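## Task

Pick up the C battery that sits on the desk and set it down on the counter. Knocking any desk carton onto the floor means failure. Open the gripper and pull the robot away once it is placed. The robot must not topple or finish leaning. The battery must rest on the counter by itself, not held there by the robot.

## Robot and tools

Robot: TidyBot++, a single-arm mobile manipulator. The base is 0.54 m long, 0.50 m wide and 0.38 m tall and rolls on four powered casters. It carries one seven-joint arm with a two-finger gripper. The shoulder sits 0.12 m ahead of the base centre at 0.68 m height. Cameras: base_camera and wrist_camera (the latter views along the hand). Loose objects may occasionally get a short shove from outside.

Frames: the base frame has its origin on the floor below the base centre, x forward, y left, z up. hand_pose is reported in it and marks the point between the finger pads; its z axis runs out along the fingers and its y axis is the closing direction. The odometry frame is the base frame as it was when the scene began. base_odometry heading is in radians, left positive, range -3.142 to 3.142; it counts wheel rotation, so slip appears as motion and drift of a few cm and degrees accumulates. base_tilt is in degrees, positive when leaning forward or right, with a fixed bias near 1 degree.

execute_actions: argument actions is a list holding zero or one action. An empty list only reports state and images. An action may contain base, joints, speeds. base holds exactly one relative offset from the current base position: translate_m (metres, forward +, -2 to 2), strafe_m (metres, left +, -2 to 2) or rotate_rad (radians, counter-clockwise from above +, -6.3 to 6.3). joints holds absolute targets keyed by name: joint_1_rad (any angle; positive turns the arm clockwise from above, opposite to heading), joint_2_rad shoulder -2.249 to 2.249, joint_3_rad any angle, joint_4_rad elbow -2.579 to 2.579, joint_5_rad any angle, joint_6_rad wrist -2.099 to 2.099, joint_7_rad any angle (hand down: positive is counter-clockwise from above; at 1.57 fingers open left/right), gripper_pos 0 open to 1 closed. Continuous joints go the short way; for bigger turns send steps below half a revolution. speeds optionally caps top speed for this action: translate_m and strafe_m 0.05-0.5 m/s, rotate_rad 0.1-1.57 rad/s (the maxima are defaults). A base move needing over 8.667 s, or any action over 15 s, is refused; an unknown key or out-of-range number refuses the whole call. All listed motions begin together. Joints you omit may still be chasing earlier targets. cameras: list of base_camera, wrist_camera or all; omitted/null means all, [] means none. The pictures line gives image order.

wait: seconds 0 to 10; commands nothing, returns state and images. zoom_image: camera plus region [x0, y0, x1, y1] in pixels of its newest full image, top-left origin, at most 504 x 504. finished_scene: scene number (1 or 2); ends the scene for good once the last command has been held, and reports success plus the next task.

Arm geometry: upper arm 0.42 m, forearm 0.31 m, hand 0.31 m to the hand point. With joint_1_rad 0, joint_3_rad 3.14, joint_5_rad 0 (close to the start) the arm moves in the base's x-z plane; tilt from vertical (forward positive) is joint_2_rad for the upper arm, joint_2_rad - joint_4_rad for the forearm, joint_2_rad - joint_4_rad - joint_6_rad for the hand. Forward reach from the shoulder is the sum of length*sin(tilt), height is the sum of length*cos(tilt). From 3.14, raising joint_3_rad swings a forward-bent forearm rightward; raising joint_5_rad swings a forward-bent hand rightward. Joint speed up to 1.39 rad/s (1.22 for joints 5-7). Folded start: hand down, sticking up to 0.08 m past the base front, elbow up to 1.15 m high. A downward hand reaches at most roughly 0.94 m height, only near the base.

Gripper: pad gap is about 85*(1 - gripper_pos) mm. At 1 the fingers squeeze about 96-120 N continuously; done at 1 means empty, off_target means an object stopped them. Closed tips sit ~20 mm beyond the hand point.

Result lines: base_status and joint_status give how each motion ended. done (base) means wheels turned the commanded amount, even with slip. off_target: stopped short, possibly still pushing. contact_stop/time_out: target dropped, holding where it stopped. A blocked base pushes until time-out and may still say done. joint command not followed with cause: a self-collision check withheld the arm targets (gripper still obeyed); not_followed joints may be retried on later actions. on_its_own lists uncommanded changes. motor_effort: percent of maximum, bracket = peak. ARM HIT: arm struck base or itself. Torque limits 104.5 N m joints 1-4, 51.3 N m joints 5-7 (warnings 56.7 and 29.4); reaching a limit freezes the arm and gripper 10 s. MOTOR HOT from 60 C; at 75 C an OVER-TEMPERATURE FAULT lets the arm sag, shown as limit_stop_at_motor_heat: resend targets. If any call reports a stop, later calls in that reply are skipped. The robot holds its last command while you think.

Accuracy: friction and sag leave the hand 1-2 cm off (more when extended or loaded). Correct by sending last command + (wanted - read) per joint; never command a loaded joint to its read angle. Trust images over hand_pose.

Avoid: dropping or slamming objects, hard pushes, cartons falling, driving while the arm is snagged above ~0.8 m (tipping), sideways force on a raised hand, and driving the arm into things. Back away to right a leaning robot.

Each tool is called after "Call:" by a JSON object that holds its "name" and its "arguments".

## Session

Call:
{"name": "execute_actions", "arguments": {"actions": []}}

Scene clock: 0.00 s.
base_odometry: x=+0.000 y=+0.000 heading=+0.000 (m, m, rad; odometry frame)
base_tilt: forward=-0.1 right=+0.8 (deg)
base_status: not commanded
joint_positions: joint_1_rad=+0.038 joint_2_rad=-0.308 joint_3_rad=+3.169 joint_4_rad=-2.509 joint_5_rad=-0.054 joint_6_rad=-0.846 joint_7_rad=+1.620 gripper_pos=+0.000
joint_status: not commanded
motor_effort: joint_1_rad=+0 joint_2_rad=-2 joint_3_rad=+1 joint_4_rad=+11 joint_5_rad=+0 joint_6_rad=-1 joint_7_rad=+0 (%)
hand_pose: x=+0.2760 y=+0.0048 z=+0.5881 quat_wxyz=(-0.023, +0.998, -0.025, +0.049) (m; base frame)
pictures: base_camera, wrist_camera
Images, in order (width x height): base_camera 644x364, wrist_camera 644x476.

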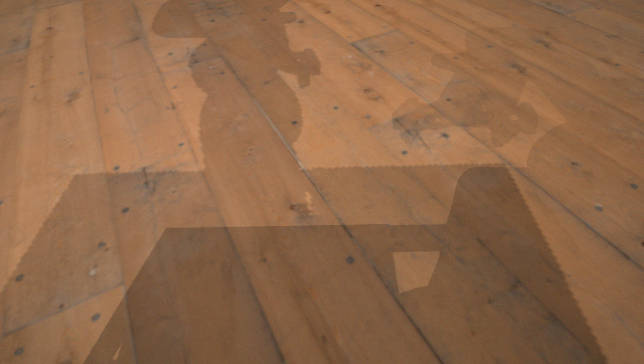

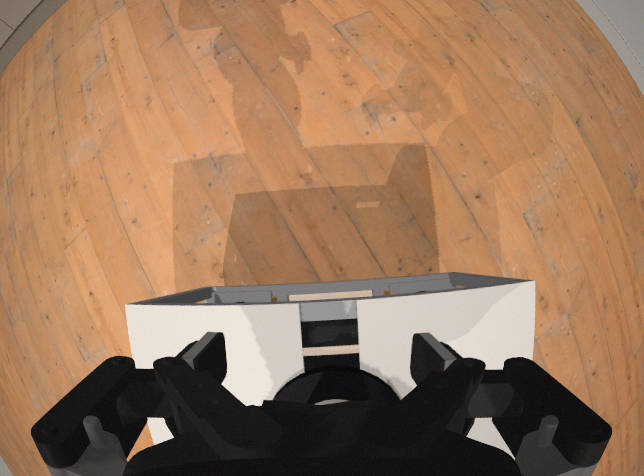

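Call:
{"name": "execute_actions", "arguments": {"actions": [{"joints":{"joint_1_rad":0,"joint_3_rad":3.14,"joint_5_rad":0,"joint_2_rad":-0.2,"joint_4_rad":-0.9,"joint_6_rad":-1.3},"base":{"rotate_rad":1.2}}]}}

Scene clock: 7.07 s.
base_odometry: x=+0.000 y=+0.000 heading=+1.200 (m, m, rad; odometry frame)
base_tilt: forward=-0.1 right=+0.8 (deg)
base_status: done
joint_positions: joint_1_rad=+0.024 joint_2_rad=-0.228 joint_3_rad=+3.156 joint_4_rad=-0.908 joint_5_rad=-0.038 joint_6_rad=-1.275 joint_7_rad=+1.620 gripper_pos=+0.000
joint_status: all done
motor_effort: joint_1_rad=-2(1) joint_2_rad=-8(13) joint_3_rad=+0(3) joint_4_rad=+15(20) joint_5_rad=+0(1) joint_6_rad=+10(9) joint_7_rad=+0(0) (%)
hand_pose: x=+0.5102 y=-0.0042 z=+1.2197 quat_wxyz=(+0.005, +0.829, +0.009, +0.559) (m; base frame)
pictures: base_camera, wrist_camera
Images, in order (width x height): base_camera 644x364, wrist_camera 644x476.

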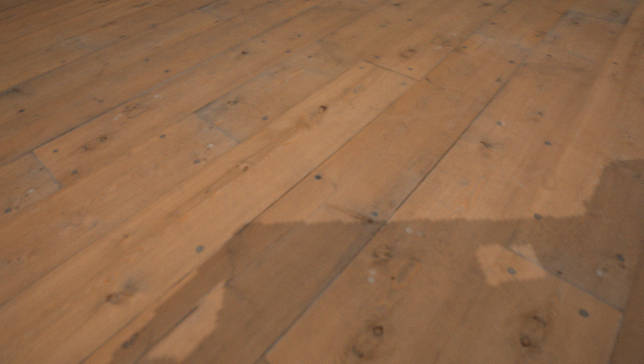

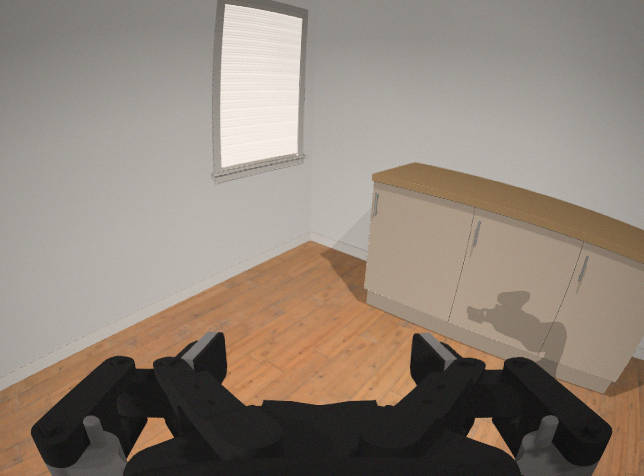

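Counter at heading ≈0.5; desk probably opposite.

Call:
{"name": "execute_actions", "arguments": {"actions": [{"base":{"rotate_rad":2.43}}]}}

Scene clock: 13.90 s.
base_odometry: x=+0.000 y=+0.000 heading=-2.654 (m, m, rad; odometry frame)
base_tilt: forward=-0.1 right=+0.9 (deg)
base_status: done
joint_positions: joint_1_rad=+0.020 joint_2_rad=-0.211 joint_3_rad=+3.152 joint_4_rad=-0.908 joint_5_rad=-0.033 joint_6_rad=-1.275 joint_7_rad=+1.620 gripper_pos=+0.000
joint_status: not commanded
motor_effort: joint_1_rad=-1(2) joint_2_rad=-8(12) joint_3_rad=+0(1) joint_4_rad=+16(16) joint_5_rad=+0(1) joint_6_rad=+9(9) joint_7_rad=+0(0) (%)
hand_pose: x=+0.5194 y=-0.0021 z=+1.2129 quat_wxyz=(+0.005, +0.834, +0.012, +0.552) (m; base frame)
pictures: base_camera, wrist_camera
Images, in order (width x height): base_camera 644x364, wrist_camera 644x476.

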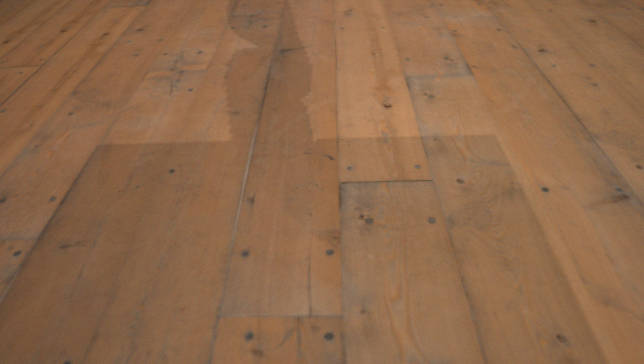

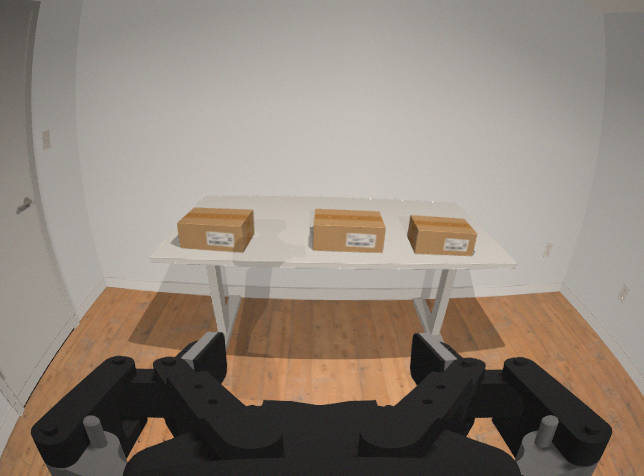

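Call:
{"name": "execute_actions", "arguments": {"actions": [{"base":{"translate_m":1.05},"joints":{"joint_2_rad":0.2,"joint_4_rad":-0.5,"joint_6_rad":-1.95}}]}}

Scene clock: 21.87 s.
base_odometry: x=-0.927 y=-0.494 heading=-2.653 (m, m, rad; odometry frame)
base_tilt: forward=-0.1 right=+0.8 (deg)
base_status: done
joint_positions: joint_1_rad=+0.020 joint_2_rad=+0.198 joint_3_rad=+3.152 joint_4_rad=-0.511 joint_5_rad=-0.033 joint_6_rad=-1.928 joint_7_rad=+1.620 gripper_pos=+0.000
joint_status: all done
motor_effort: joint_1_rad=-1(1) joint_2_rad=-23(27) joint_3_rad=+0(1) joint_4_rad=+13(16) joint_5_rad=+0(0) joint_6_rad=+5(9) joint_7_rad=+0(0) (%)
hand_pose: x=+0.5569 y=-0.0014 z=+1.0606 quat_wxyz=(-0.003, +0.968, +0.019, +0.250) (m; base frame)
pictures: base_camera, wrist_camera
Images, in order (width x height): base_camera 644x364, wrist_camera 644x476.

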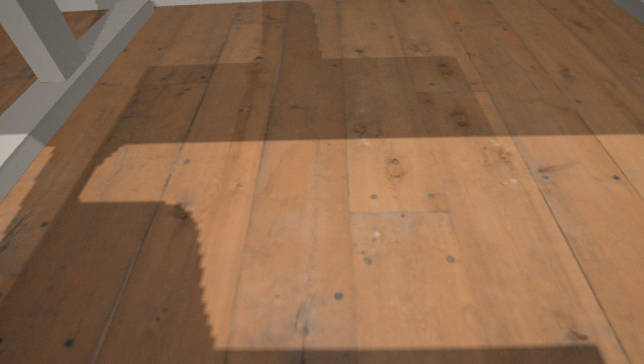

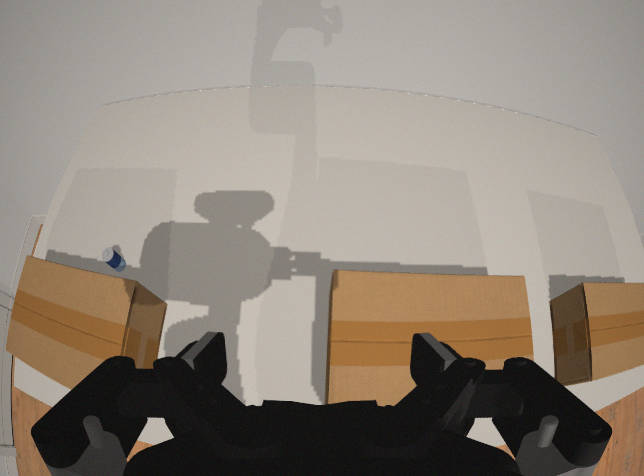

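Call:
{"name": "execute_actions", "arguments": {"actions": [{"base":{"strafe_m":0.38},"joints":{"joint_2_rad":0.4,"joint_4_rad":-0.35,"joint_6_rad":-1.95,"gripper_pos":0.25}}]}}

Scene clock: 34.63 s.
base_odometry: x=-0.749 y=-0.829 heading=-2.653 (m, m, rad; odometry frame)
base_tilt: forward=-0.1 right=+0.9 (deg)
base_status: done
joint_positions: joint_1_rad=+0.008 joint_2_rad=+0.396 joint_3_rad=+3.152 joint_4_rad=-0.361 joint_5_rad=-0.032 joint_6_rad=-1.928 joint_7_rad=+1.620 gripper_pos=+0.250
joint_status: all done
motor_effort: joint_1_rad=-1(1) joint_2_rad=-31(36) joint_3_rad=+0(1) joint_4_rad=+14(15) joint_5_rad=+0(1) joint_6_rad=+4(5) joint_7_rad=+0(0) (%)
hand_pose: x=+0.6346 y=+0.0033 z=+1.0189 quat_wxyz=(-0.004, +0.974, +0.025, +0.226) (m; base frame)
pictures: base_camera, wrist_camera
Images, in order (width x height): base_camera 644x364, wrist_camera 644x476.

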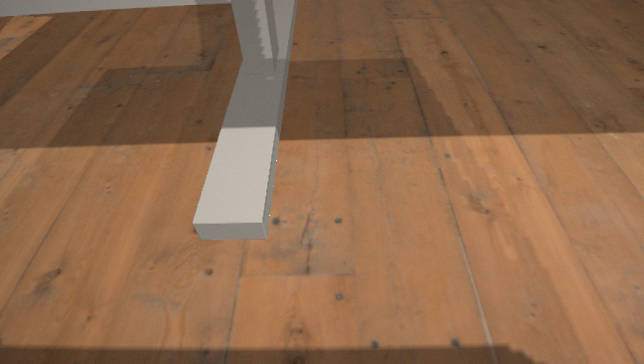

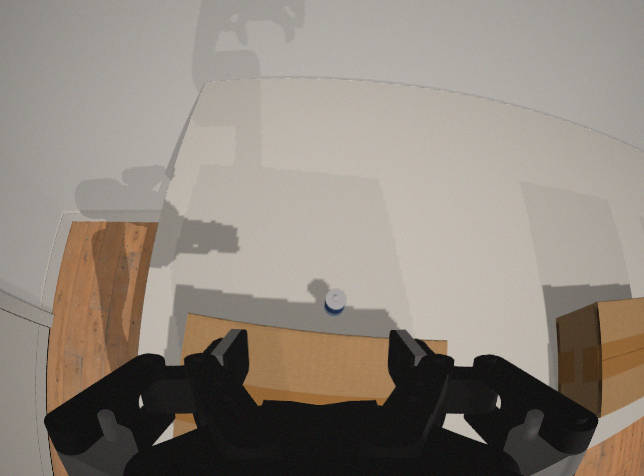

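Call:
{"name": "execute_actions", "arguments": {"actions": [{"base":{"translate_m":0.15},"joints":{"joint_7_rad":1.55}}]}}

Call:
{"name": "execute_actions", "arguments": {"actions": [{"joints":{"joint_2_rad":0.38,"joint_4_rad":-0.85,"joint_6_rad":-1.88}}]}}

Scene clock: 41.17 s.
base_odometry: x=-0.881 y=-0.900 heading=-2.653 (m, m, rad; odometry frame)
base_tilt: forward=-0.1 right=+0.8 (deg)
base_status: done
joint_positions: joint_1_rad=+0.008 joint_2_rad=+0.402 joint_3_rad=+3.152 joint_4_rad=-0.360 joint_5_rad=-0.032 joint_6_rad=-1.929 joint_7_rad=+1.566 gripper_pos=+0.250
joint_status: all done
motor_effort: joint_1_rad=-1(1) joint_2_rad=-32(36) joint_3_rad=+0(0) joint_4_rad=+14(15) joint_5_rad=+0(0) joint_6_rad=+4(6) joint_7_rad=+0(0) (%)
hand_pose: x=+0.6364 y=+0.0033 z=+1.0163 quat_wxyz=(-0.010, +0.975, -0.001, +0.224) (m; base frame)
pictures: base_camera, wrist_camera
Images, in order (width x height): base_camera 644x364, wrist_camera 644x476.

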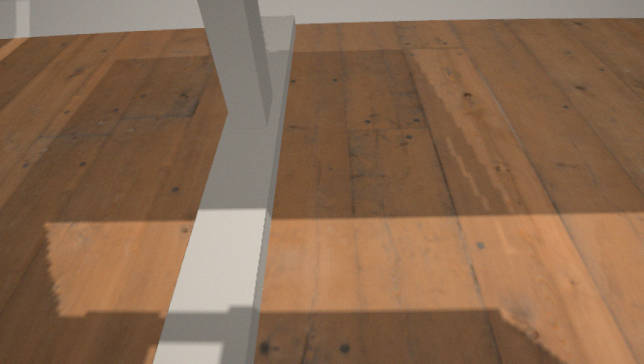

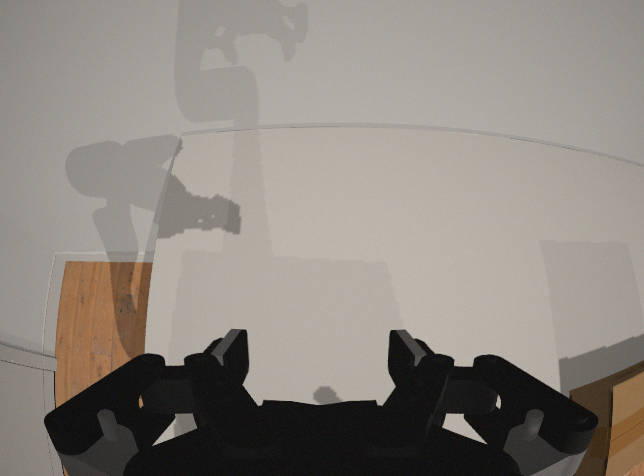

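Scene clock: 42.87 s.
base_odometry: x=-0.881 y=-0.900 heading=-2.653 (m, m, rad; odometry frame)
base_tilt: forward=-0.1 right=+0.9 (deg)
base_status: not commanded
joint_positions: joint_1_rad=+0.008 joint_2_rad=+0.402 joint_3_rad=+3.152 joint_4_rad=-0.841 joint_5_rad=-0.032 joint_6_rad=-1.905 joint_7_rad=+1.566 gripper_pos=+0.250
joint_status: all done
motor_effort: joint_1_rad=-1(0) joint_2_rad=-33(34) joint_3_rad=+0(0) joint_4_rad=+16(16) joint_5_rad=+0(0) joint_6_rad=+0(4) joint_7_rad=+0(0) (%)
hand_pose: x=+0.5794 y=+0.0037 z=+0.8589 quat_wxyz=(-0.013, +1.000, -0.006, -0.003) (m; base frame)
pictures: base_camera, wrist_camera
Images, in order (width x height): base_camera 644x364, wrist_camera 644x476.

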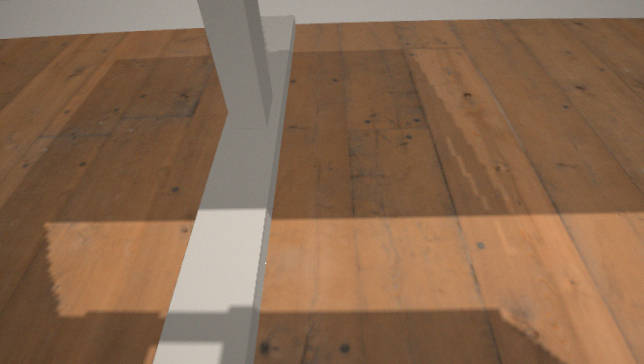

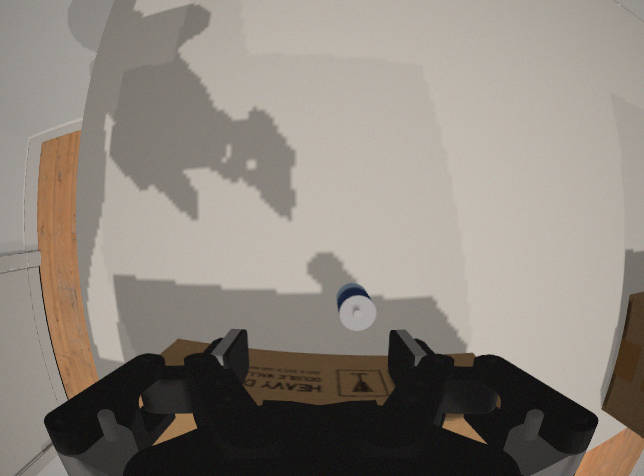

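Call:
{"name": "execute_actions", "arguments": {"actions": [{"base":{"strafe_m":-0.026},"joints":{"joint_4_rad":-1.06,"joint_6_rad":-1.69}}], "cameras": ["wrist_camera"]}}

Scene clock: 48.57 s.
base_odometry: x=-0.893 y=-0.877 heading=-2.653 (m, m, rad; odometry frame)
base_tilt: forward=-0.1 right=+0.9 (deg)
base_status: done
joint_positions: joint_1_rad=+0.007 joint_2_rad=+0.400 joint_3_rad=+3.151 joint_4_rad=-1.052 joint_5_rad=-0.032 joint_6_rad=-1.713 joint_7_rad=+1.566 gripper_pos=+0.250
joint_status: all done
motor_effort: joint_1_rad=+0(2) joint_2_rad=-34(36) joint_3_rad=+0(1) joint_4_rad=+16(16) joint_5_rad=+0(0) joint_6_rad=+0(0) joint_7_rad=+0(0) (%)
hand_pose: x=+0.5881 y=+0.0040 z=+0.7956 quat_wxyz=(-0.014, +1.000, -0.008, -0.011) (m; base frame)
pictures: wrist_camera
Images, in order (width x height): wrist_camera 644x476.

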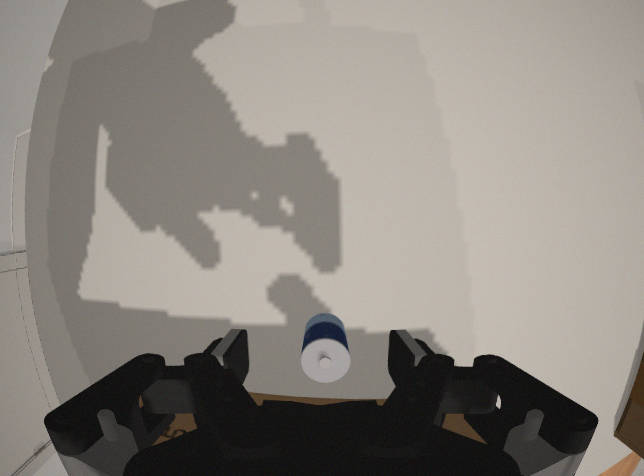

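Call:
{"name": "execute_actions", "arguments": {"actions": [{"base":{"translate_m":-0.01},"joints":{"joint_4_rad":-1.22,"joint_6_rad":-1.54}}], "cameras": ["wrist_camera"]}}

Scene clock: 54.07 s.
base_odometry: x=-0.885 y=-0.872 heading=-2.653 (m, m, rad; odometry frame)
base_tilt: forward=-0.1 right=+0.8 (deg)
base_status: done
joint_positions: joint_1_rad=+0.007 joint_2_rad=+0.391 joint_3_rad=+3.151 joint_4_rad=-1.213 joint_5_rad=-0.032 joint_6_rad=-1.563 joint_7_rad=+1.566 gripper_pos=+0.250
joint_status: all done
motor_effort: joint_1_rad=+0(1) joint_2_rad=-34(38) joint_3_rad=+0(0) joint_4_rad=+16(17) joint_5_rad=+0(0) joint_6_rad=-1(1) joint_7_rad=+0(0) (%)
hand_pose: x=+0.5861 y=+0.0039 z=+0.7494 quat_wxyz=(-0.014, +1.000, -0.011, -0.012) (m; base frame)
pictures: wrist_camera
Images, in order (width x height): wrist_camera 644x476.

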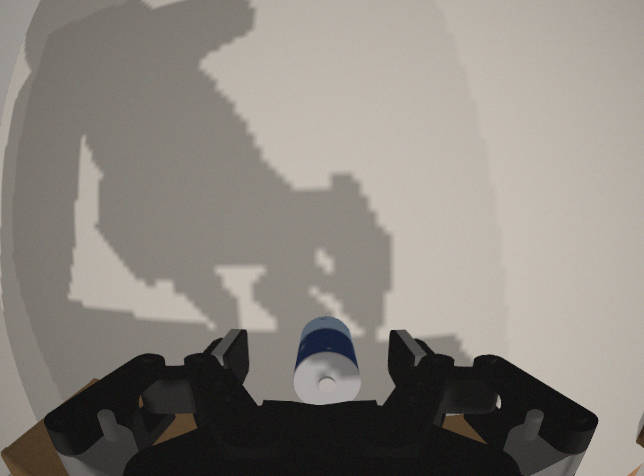

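Call:
{"name": "execute_actions", "arguments": {"actions": [{"joints":{"gripper_pos":1}}], "cameras": ["wrist_camera"]}}

Call:
{"name": "execute_actions", "arguments": {"actions": [{"joints":{"joint_4_rad":-0.55,"joint_6_rad":-1.9}}], "cameras": ["wrist_camera"]}}

Scene clock: 59.93 s.
base_odometry: x=-0.885 y=-0.872 heading=-2.653 (m, m, rad; odometry frame)
base_tilt: forward=-0.1 right=+0.9 (deg)
base_status: not commanded
joint_positions: joint_1_rad=+0.007 joint_2_rad=+0.390 joint_3_rad=+3.151 joint_4_rad=-1.213 joint_5_rad=-0.032 joint_6_rad=-1.563 joint_7_rad=+1.566 gripper_pos=+0.738
joint_status: gripper_pos off_target (ended at +0.738, target +1.000)
motor_effort: joint_1_rad=+0(1) joint_2_rad=-33(35) joint_3_rad=+0(0) joint_4_rad=+16(17) joint_5_rad=+0(0) joint_6_rad=+0(1) joint_7_rad=+0(0) (%)
hand_pose: x=+0.5859 y=+0.0039 z=+0.7498 quat_wxyz=(-0.014, +1.000, -0.011, -0.012) (m; base frame)
pictures: wrist_camera
Images, in order (width x height): wrist_camera 644x476.

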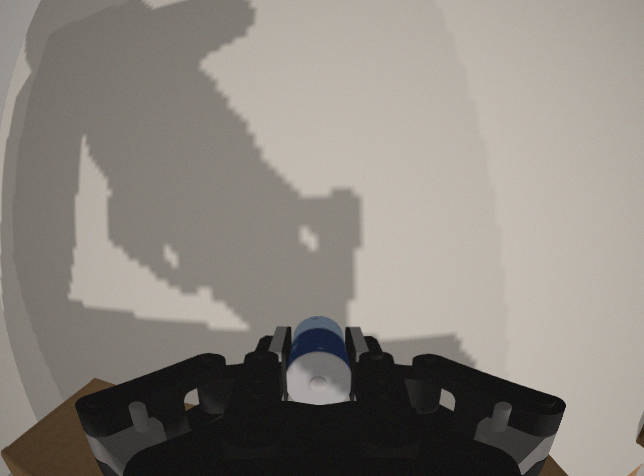

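Scene clock: 61.87 s.
base_odometry: x=-0.885 y=-0.872 heading=-2.653 (m, m, rad; odometry frame)
base_tilt: forward=-0.1 right=+0.9 (deg)
base_status: not commanded
joint_positions: joint_1_rad=+0.007 joint_2_rad=+0.390 joint_3_rad=+3.151 joint_4_rad=-0.561 joint_5_rad=-0.032 joint_6_rad=-1.878 joint_7_rad=+1.566 gripper_pos=+0.738
joint_status: all done
motor_effort: joint_1_rad=-1(1) joint_2_rad=-33(37) joint_3_rad=+0(0) joint_4_rad=+16(17) joint_5_rad=+0(0) joint_6_rad=+3(3) joint_7_rad=+0(0) (%)
hand_pose: x=+0.6308 y=+0.0035 z=+0.9575 quat_wxyz=(-0.011, +0.988, -0.003, +0.156) (m; base frame)
pictures: wrist_camera
Images, in order (width x height): wrist_camera 644x476.

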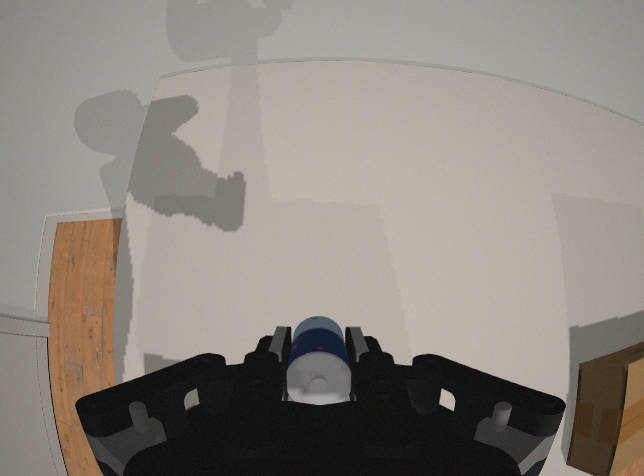

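Call:
{"name": "execute_actions", "arguments": {"actions": [{"base":{"translate_m":-1.3},"joints":{"joint_2_rad":-0.1}}]}}

Call:
{"name": "execute_actions", "arguments": {"actions": [{"base":{"rotate_rad":-3.05}}]}}

Scene clock: 70.07 s.
base_odometry: x=+0.263 y=-0.261 heading=-2.653 (m, m, rad; odometry frame)
base_tilt: forward=-0.1 right=+0.9 (deg)
base_status: done
joint_positions: joint_1_rad=+0.007 joint_2_rad=-0.105 joint_3_rad=+3.151 joint_4_rad=-0.555 joint_5_rad=-0.032 joint_6_rad=-1.881 joint_7_rad=+1.566 gripper_pos=+0.738
joint_status: all done
motor_effort: joint_1_rad=-1(1) joint_2_rad=-7(39) joint_3_rad=+0(0) joint_4_rad=+11(17) joint_5_rad=+0(0) joint_6_rad=+8(8) joint_7_rad=+0(0) (%)
hand_pose: x=+0.4374 y=+0.0049 z=+1.1687 quat_wxyz=(-0.010, +0.919, +0.000, +0.394) (m; base frame)
pictures: base_camera, wrist_camera
Images, in order (width x height): base_camera 644x364, wrist_camera 644x476.

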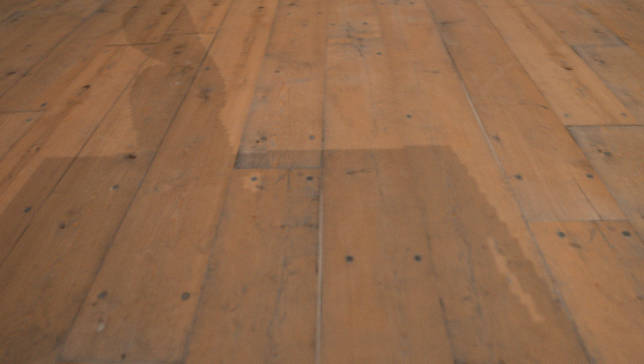

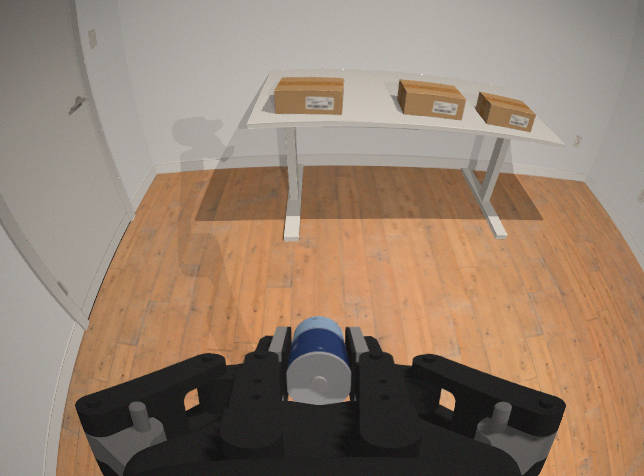

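Scene clock: 73.30 s.
base_odometry: x=+0.263 y=-0.261 heading=+0.581 (m, m, rad; odometry frame)
base_tilt: forward=-0.1 right=+0.8 (deg)
base_status: done
joint_positions: joint_1_rad=+0.007 joint_2_rad=-0.105 joint_3_rad=+3.151 joint_4_rad=-0.555 joint_5_rad=-0.032 joint_6_rad=-1.881 joint_7_rad=+1.566 gripper_pos=+0.738
joint_status: not commanded
motor_effort: joint_1_rad=-1(0) joint_2_rad=-8(11) joint_3_rad=+0(1) joint_4_rad=+11(12) joint_5_rad=+0(0) joint_6_rad=+8(8) joint_7_rad=+0(1) (%)
hand_pose: x=+0.4374 y=+0.0049 z=+1.1687 quat_wxyz=(-0.010, +0.919, +0.000, +0.394) (m; base frame)
pictures: base_camera, wrist_camera
Images, in order (width x height): base_camera 644x364, wrist_camera 644x476.

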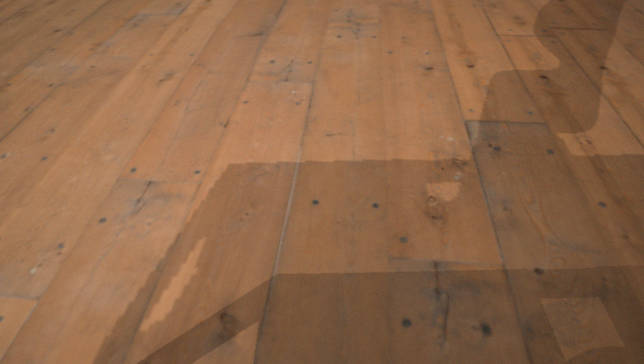

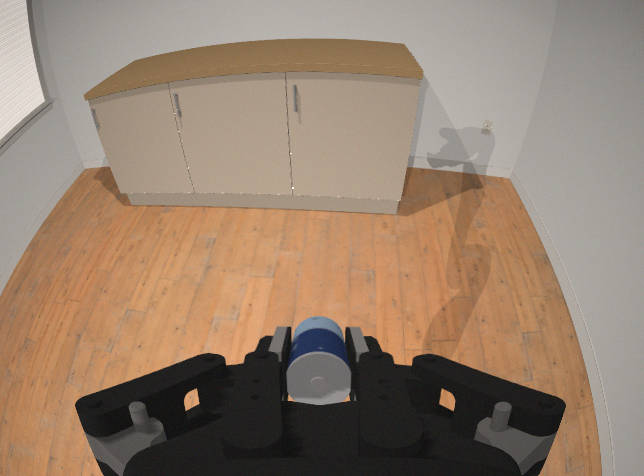

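Call:
{"name": "execute_actions", "arguments": {"actions": [{"base":{"translate_m":1.25},"joints":{"joint_2_rad":0.15,"joint_4_rad":-0.6,"joint_6_rad":-2.095}}]}}

Scene clock: 80.77 s.
base_odometry: x=+1.309 y=+0.423 heading=+0.580 (m, m, rad; odometry frame)
base_tilt: forward=-0.1 right=+0.8 (deg)
base_status: done
joint_positions: joint_1_rad=+0.007 joint_2_rad=+0.149 joint_3_rad=+3.151 joint_4_rad=-0.597 joint_5_rad=-0.032 joint_6_rad=-2.072 joint_7_rad=+1.566 gripper_pos=+0.738
joint_status: all done
joint sent to its limit — the command would take joint_6_rad past its lower limit, so that joint was sent only as far as its limit.
motor_effort: joint_1_rad=-1(1) joint_2_rad=-22(25) joint_3_rad=+0(0) joint_4_rad=+13(15) joint_5_rad=+0(0) joint_6_rad=+3(9) joint_7_rad=+0(0) (%)
hand_pose: x=+0.4938 y=+0.0042 z=+1.0337 quat_wxyz=(-0.011, +0.987, -0.001, +0.161) (m; base frame)
pictures: base_camera, wrist_camera
Images, in order (width x height): base_camera 644x364, wrist_camera 644x476.

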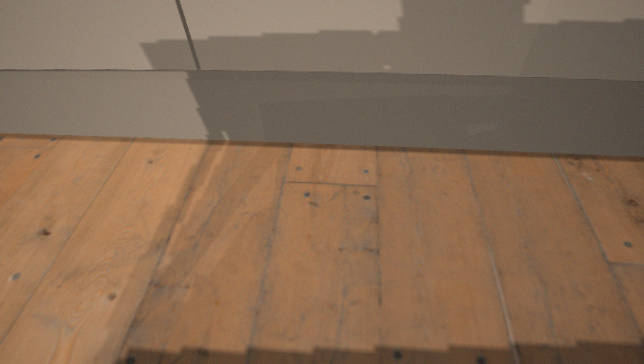

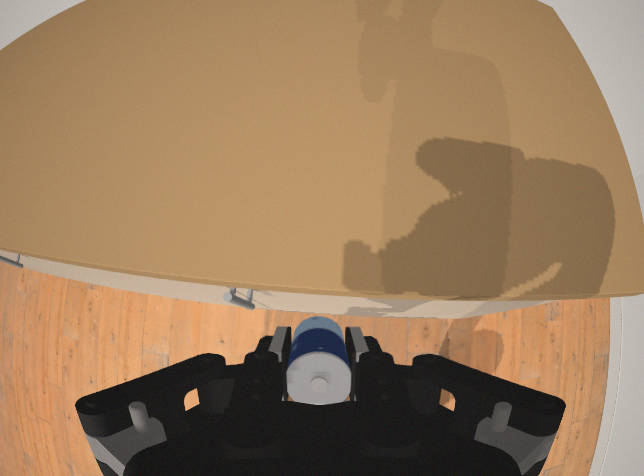

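Call:
{"name": "execute_actions", "arguments": {"actions": [{"base":{"translate_m":0.18},"joints":{"joint_2_rad":0.25}}]}}

Call:
{"name": "execute_actions", "arguments": {"actions": [{"joints":{"joint_4_rad":-0.78}}]}}

Scene clock: 87.37 s.
base_odometry: x=+1.460 y=+0.522 heading=+0.580 (m, m, rad; odometry frame)
base_tilt: forward=-0.1 right=+0.9 (deg)
base_status: done
joint_positions: joint_1_rad=+0.007 joint_2_rad=+0.252 joint_3_rad=+3.151 joint_4_rad=-0.598 joint_5_rad=-0.032 joint_6_rad=-2.075 joint_7_rad=+1.566 gripper_pos=+0.738
joint_status: all done
motor_effort: joint_1_rad=-1(1) joint_2_rad=-26(31) joint_3_rad=+0(0) joint_4_rad=+14(15) joint_5_rad=+0(0) joint_6_rad=+2(5) joint_7_rad=+0(0) (%)
hand_pose: x=+0.5271 y=+0.0040 z=+0.9929 quat_wxyz=(-0.011, +0.994, -0.001, +0.108) (m; base frame)
pictures: base_camera, wrist_camera
Images, in order (width x height): base_camera 644x364, wrist_camera 644x476.

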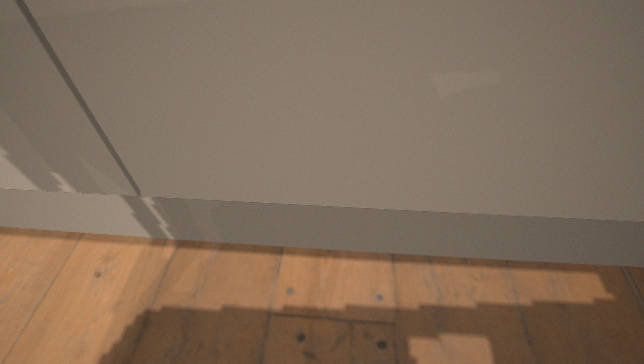

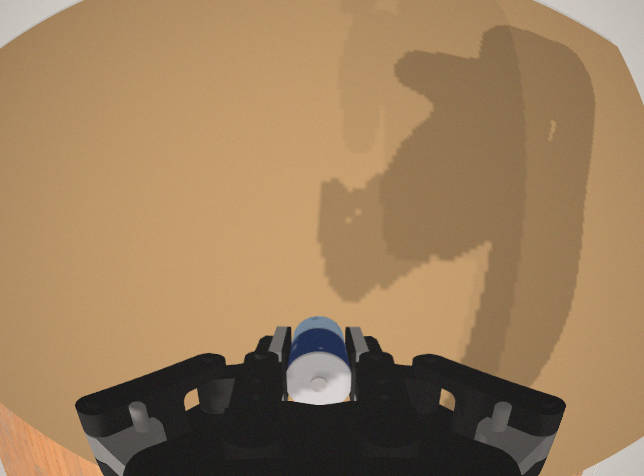

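Scene clock: 88.50 s.
base_odometry: x=+1.460 y=+0.522 heading=+0.580 (m, m, rad; odometry frame)
base_tilt: forward=-0.1 right=+0.9 (deg)
base_status: not commanded
joint_positions: joint_1_rad=+0.007 joint_2_rad=+0.252 joint_3_rad=+3.151 joint_4_rad=-0.774 joint_5_rad=-0.032 joint_6_rad=-2.075 joint_7_rad=+1.566 gripper_pos=+0.738
joint_status: all done
motor_effort: joint_1_rad=+0(1) joint_2_rad=-26(28) joint_3_rad=+0(0) joint_4_rad=+14(16) joint_5_rad=+0(0) joint_6_rad=+1(3) joint_7_rad=+1(0) (%)
hand_pose: x=+0.5055 y=+0.0042 z=+0.9413 quat_wxyz=(-0.012, +1.000, -0.003, +0.020) (m; base frame)
pictures: base_camera, wrist_camera
Images, in order (width x height): base_camera 644x364, wrist_camera 644x476.

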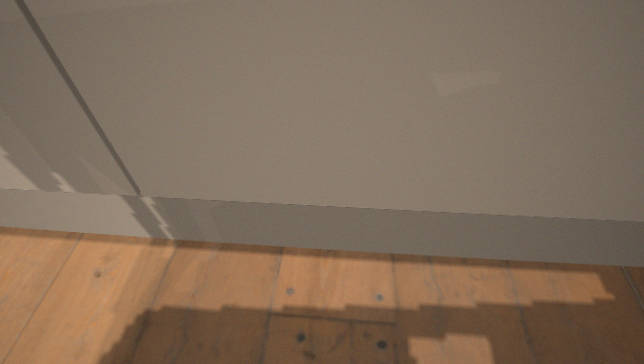

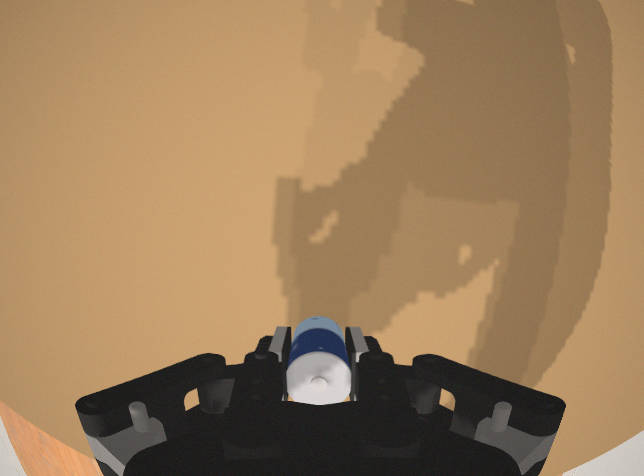

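Call:
{"name": "execute_actions", "arguments": {"actions": [{"joints":{"joint_2_rad":0.285}}], "cameras": ["wrist_camera"]}}

Scene clock: 92.33 s.
base_odometry: x=+1.460 y=+0.522 heading=+0.580 (m, m, rad; odometry frame)
base_tilt: forward=-0.1 right=+0.8 (deg)
base_status: not commanded
joint_positions: joint_1_rad=+0.007 joint_2_rad=+0.255 joint_3_rad=+3.151 joint_4_rad=-0.771 joint_5_rad=-0.032 joint_6_rad=-2.076 joint_7_rad=+1.566 gripper_pos=+0.738
joint_status: all done
motor_effort: joint_1_rad=-1(1) joint_2_rad=-24(27) joint_3_rad=+0(0) joint_4_rad=+13(15) joint_5_rad=+0(0) joint_6_rad=+2(3) joint_7_rad=+0(0) (%)
hand_pose: x=+0.5064 y=+0.0042 z=+0.9406 quat_wxyz=(-0.012, +1.000, -0.003, +0.019) (m; base frame)
pictures: wrist_camera
Images, in order (width x height): wrist_camera 644x476.

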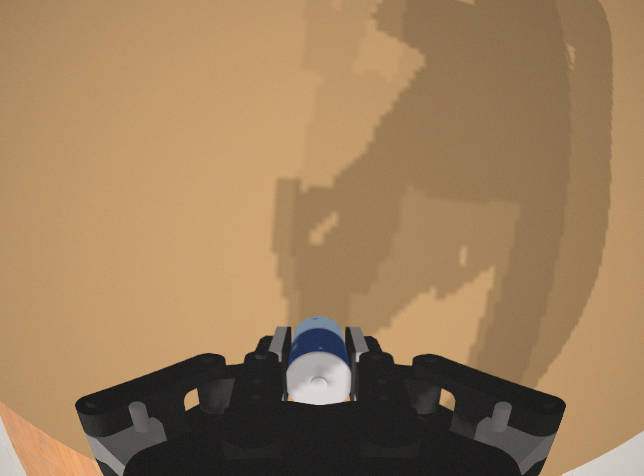

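Contact.

Call:
{"name": "execute_actions", "arguments": {"actions": [{"joints":{"gripper_pos":0.2,"joint_2_rad":0.25}}], "cameras": []}}

Call:
{"name": "execute_actions", "arguments": {"actions": [{"joints":{"joint_2_rad":0.15,"joint_4_rad":-0.55}}], "cameras": []}}

Call:
{"name": "execute_actions", "arguments": {"actions": [{"base":{"translate_m":-0.5},"joints":{"joint_2_rad":-0.2,"joint_4_rad":-0.7}}]}}

Scene clock: 100.77 s.
base_odometry: x=+1.460 y=+0.522 heading=+0.580 (m, m, rad; odometry frame)
base_tilt: forward=-0.1 right=+0.9 (deg)
base_status: not commanded
joint_positions: joint_1_rad=+0.007 joint_2_rad=+0.255 joint_3_rad=+3.151 joint_4_rad=-0.773 joint_5_rad=-0.032 joint_6_rad=-2.076 joint_7_rad=+1.566 gripper_pos=+0.200
joint_status: all done
motor_effort: joint_1_rad=-1(0) joint_2_rad=-26(27) joint_3_rad=+0(0) joint_4_rad=+14(14) joint_5_rad=+0(0) joint_6_rad=+1(1) joint_7_rad=+0(0) (%)
hand_pose: x=+0.5060 y=+0.0042 z=+0.9406 quat_wxyz=(-0.012, +1.000, -0.003, +0.019) (m; base frame)
pictures: none
No camera images: the call's "cameras" was empty. Leave "cameras" out to get every camera's image.

Scene clock: 102.07 s.
base_odometry: x=+1.460 y=+0.522 heading=+0.580 (m, m, rad; odometry frame)
base_tilt: forward=-0.1 right=+0.8 (deg)
base_status: not commanded
joint_positions: joint_1_rad=+0.007 joint_2_rad=+0.158 joint_3_rad=+3.151 joint_4_rad=-0.554 joint_5_rad=-0.032 joint_6_rad=-2.076 joint_7_rad=+1.566 gripper_pos=+0.200
joint_status: all done
motor_effort: joint_1_rad=-1(1) joint_2_rad=-20(29) joint_3_rad=+0(0) joint_4_rad=+12(15) joint_5_rad=+0(0) joint_6_rad=+4(4) joint_7_rad=+0(0) (%)
hand_pose: x=+0.4984 y=+0.0042 z=+1.0433 quat_wxyz=(-0.010, +0.984, -0.001, +0.176) (m; base frame)
pictures: none
No camera images: the call's "cameras" was empty. Leave "cameras" out to get every camera's image.

Scene clock: 104.53 s.
base_odometry: x=+1.041 y=+0.248 heading=+0.579 (m, m, rad; odometry frame)
base_tilt: forward=-0.1 right=+0.8 (deg)
base_status: done
joint_positions: joint_1_rad=+0.007 joint_2_rad=-0.191 joint_3_rad=+3.151 joint_4_rad=-0.687 joint_5_rad=-0.032 joint_6_rad=-2.076 joint_7_rad=+1.566 gripper_pos=+0.200
joint_status: all done
motor_effort: joint_1_rad=-1(0) joint_2_rad=-4(26) joint_3_rad=+1(2) joint_4_rad=+11(14) joint_5_rad=+0(1) joint_6_rad=+5(7) joint_7_rad=+0(0) (%)
hand_pose: x=+0.3567 y=+0.0052 z=+1.1092 quat_wxyz=(-0.010, +0.960, +0.001, +0.281) (m; base frame)
pictures: base_camera, wrist_camera
Images, in order (width x height): base_camera 644x364, wrist_camera 644x476.

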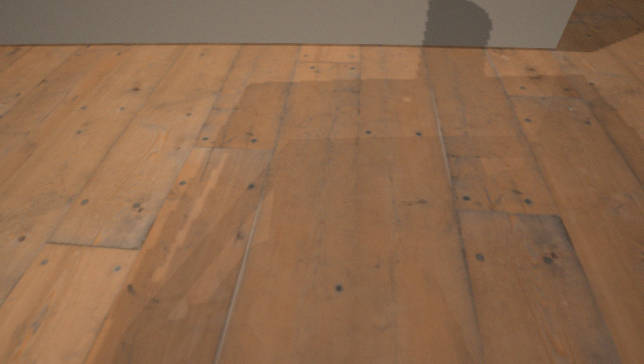

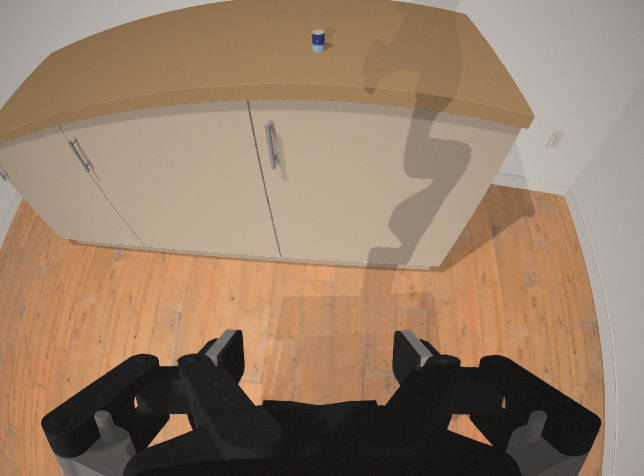

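Call:
{"name": "finished_scene", "arguments": {"scene": 2}}

The scene is finished: the task was done.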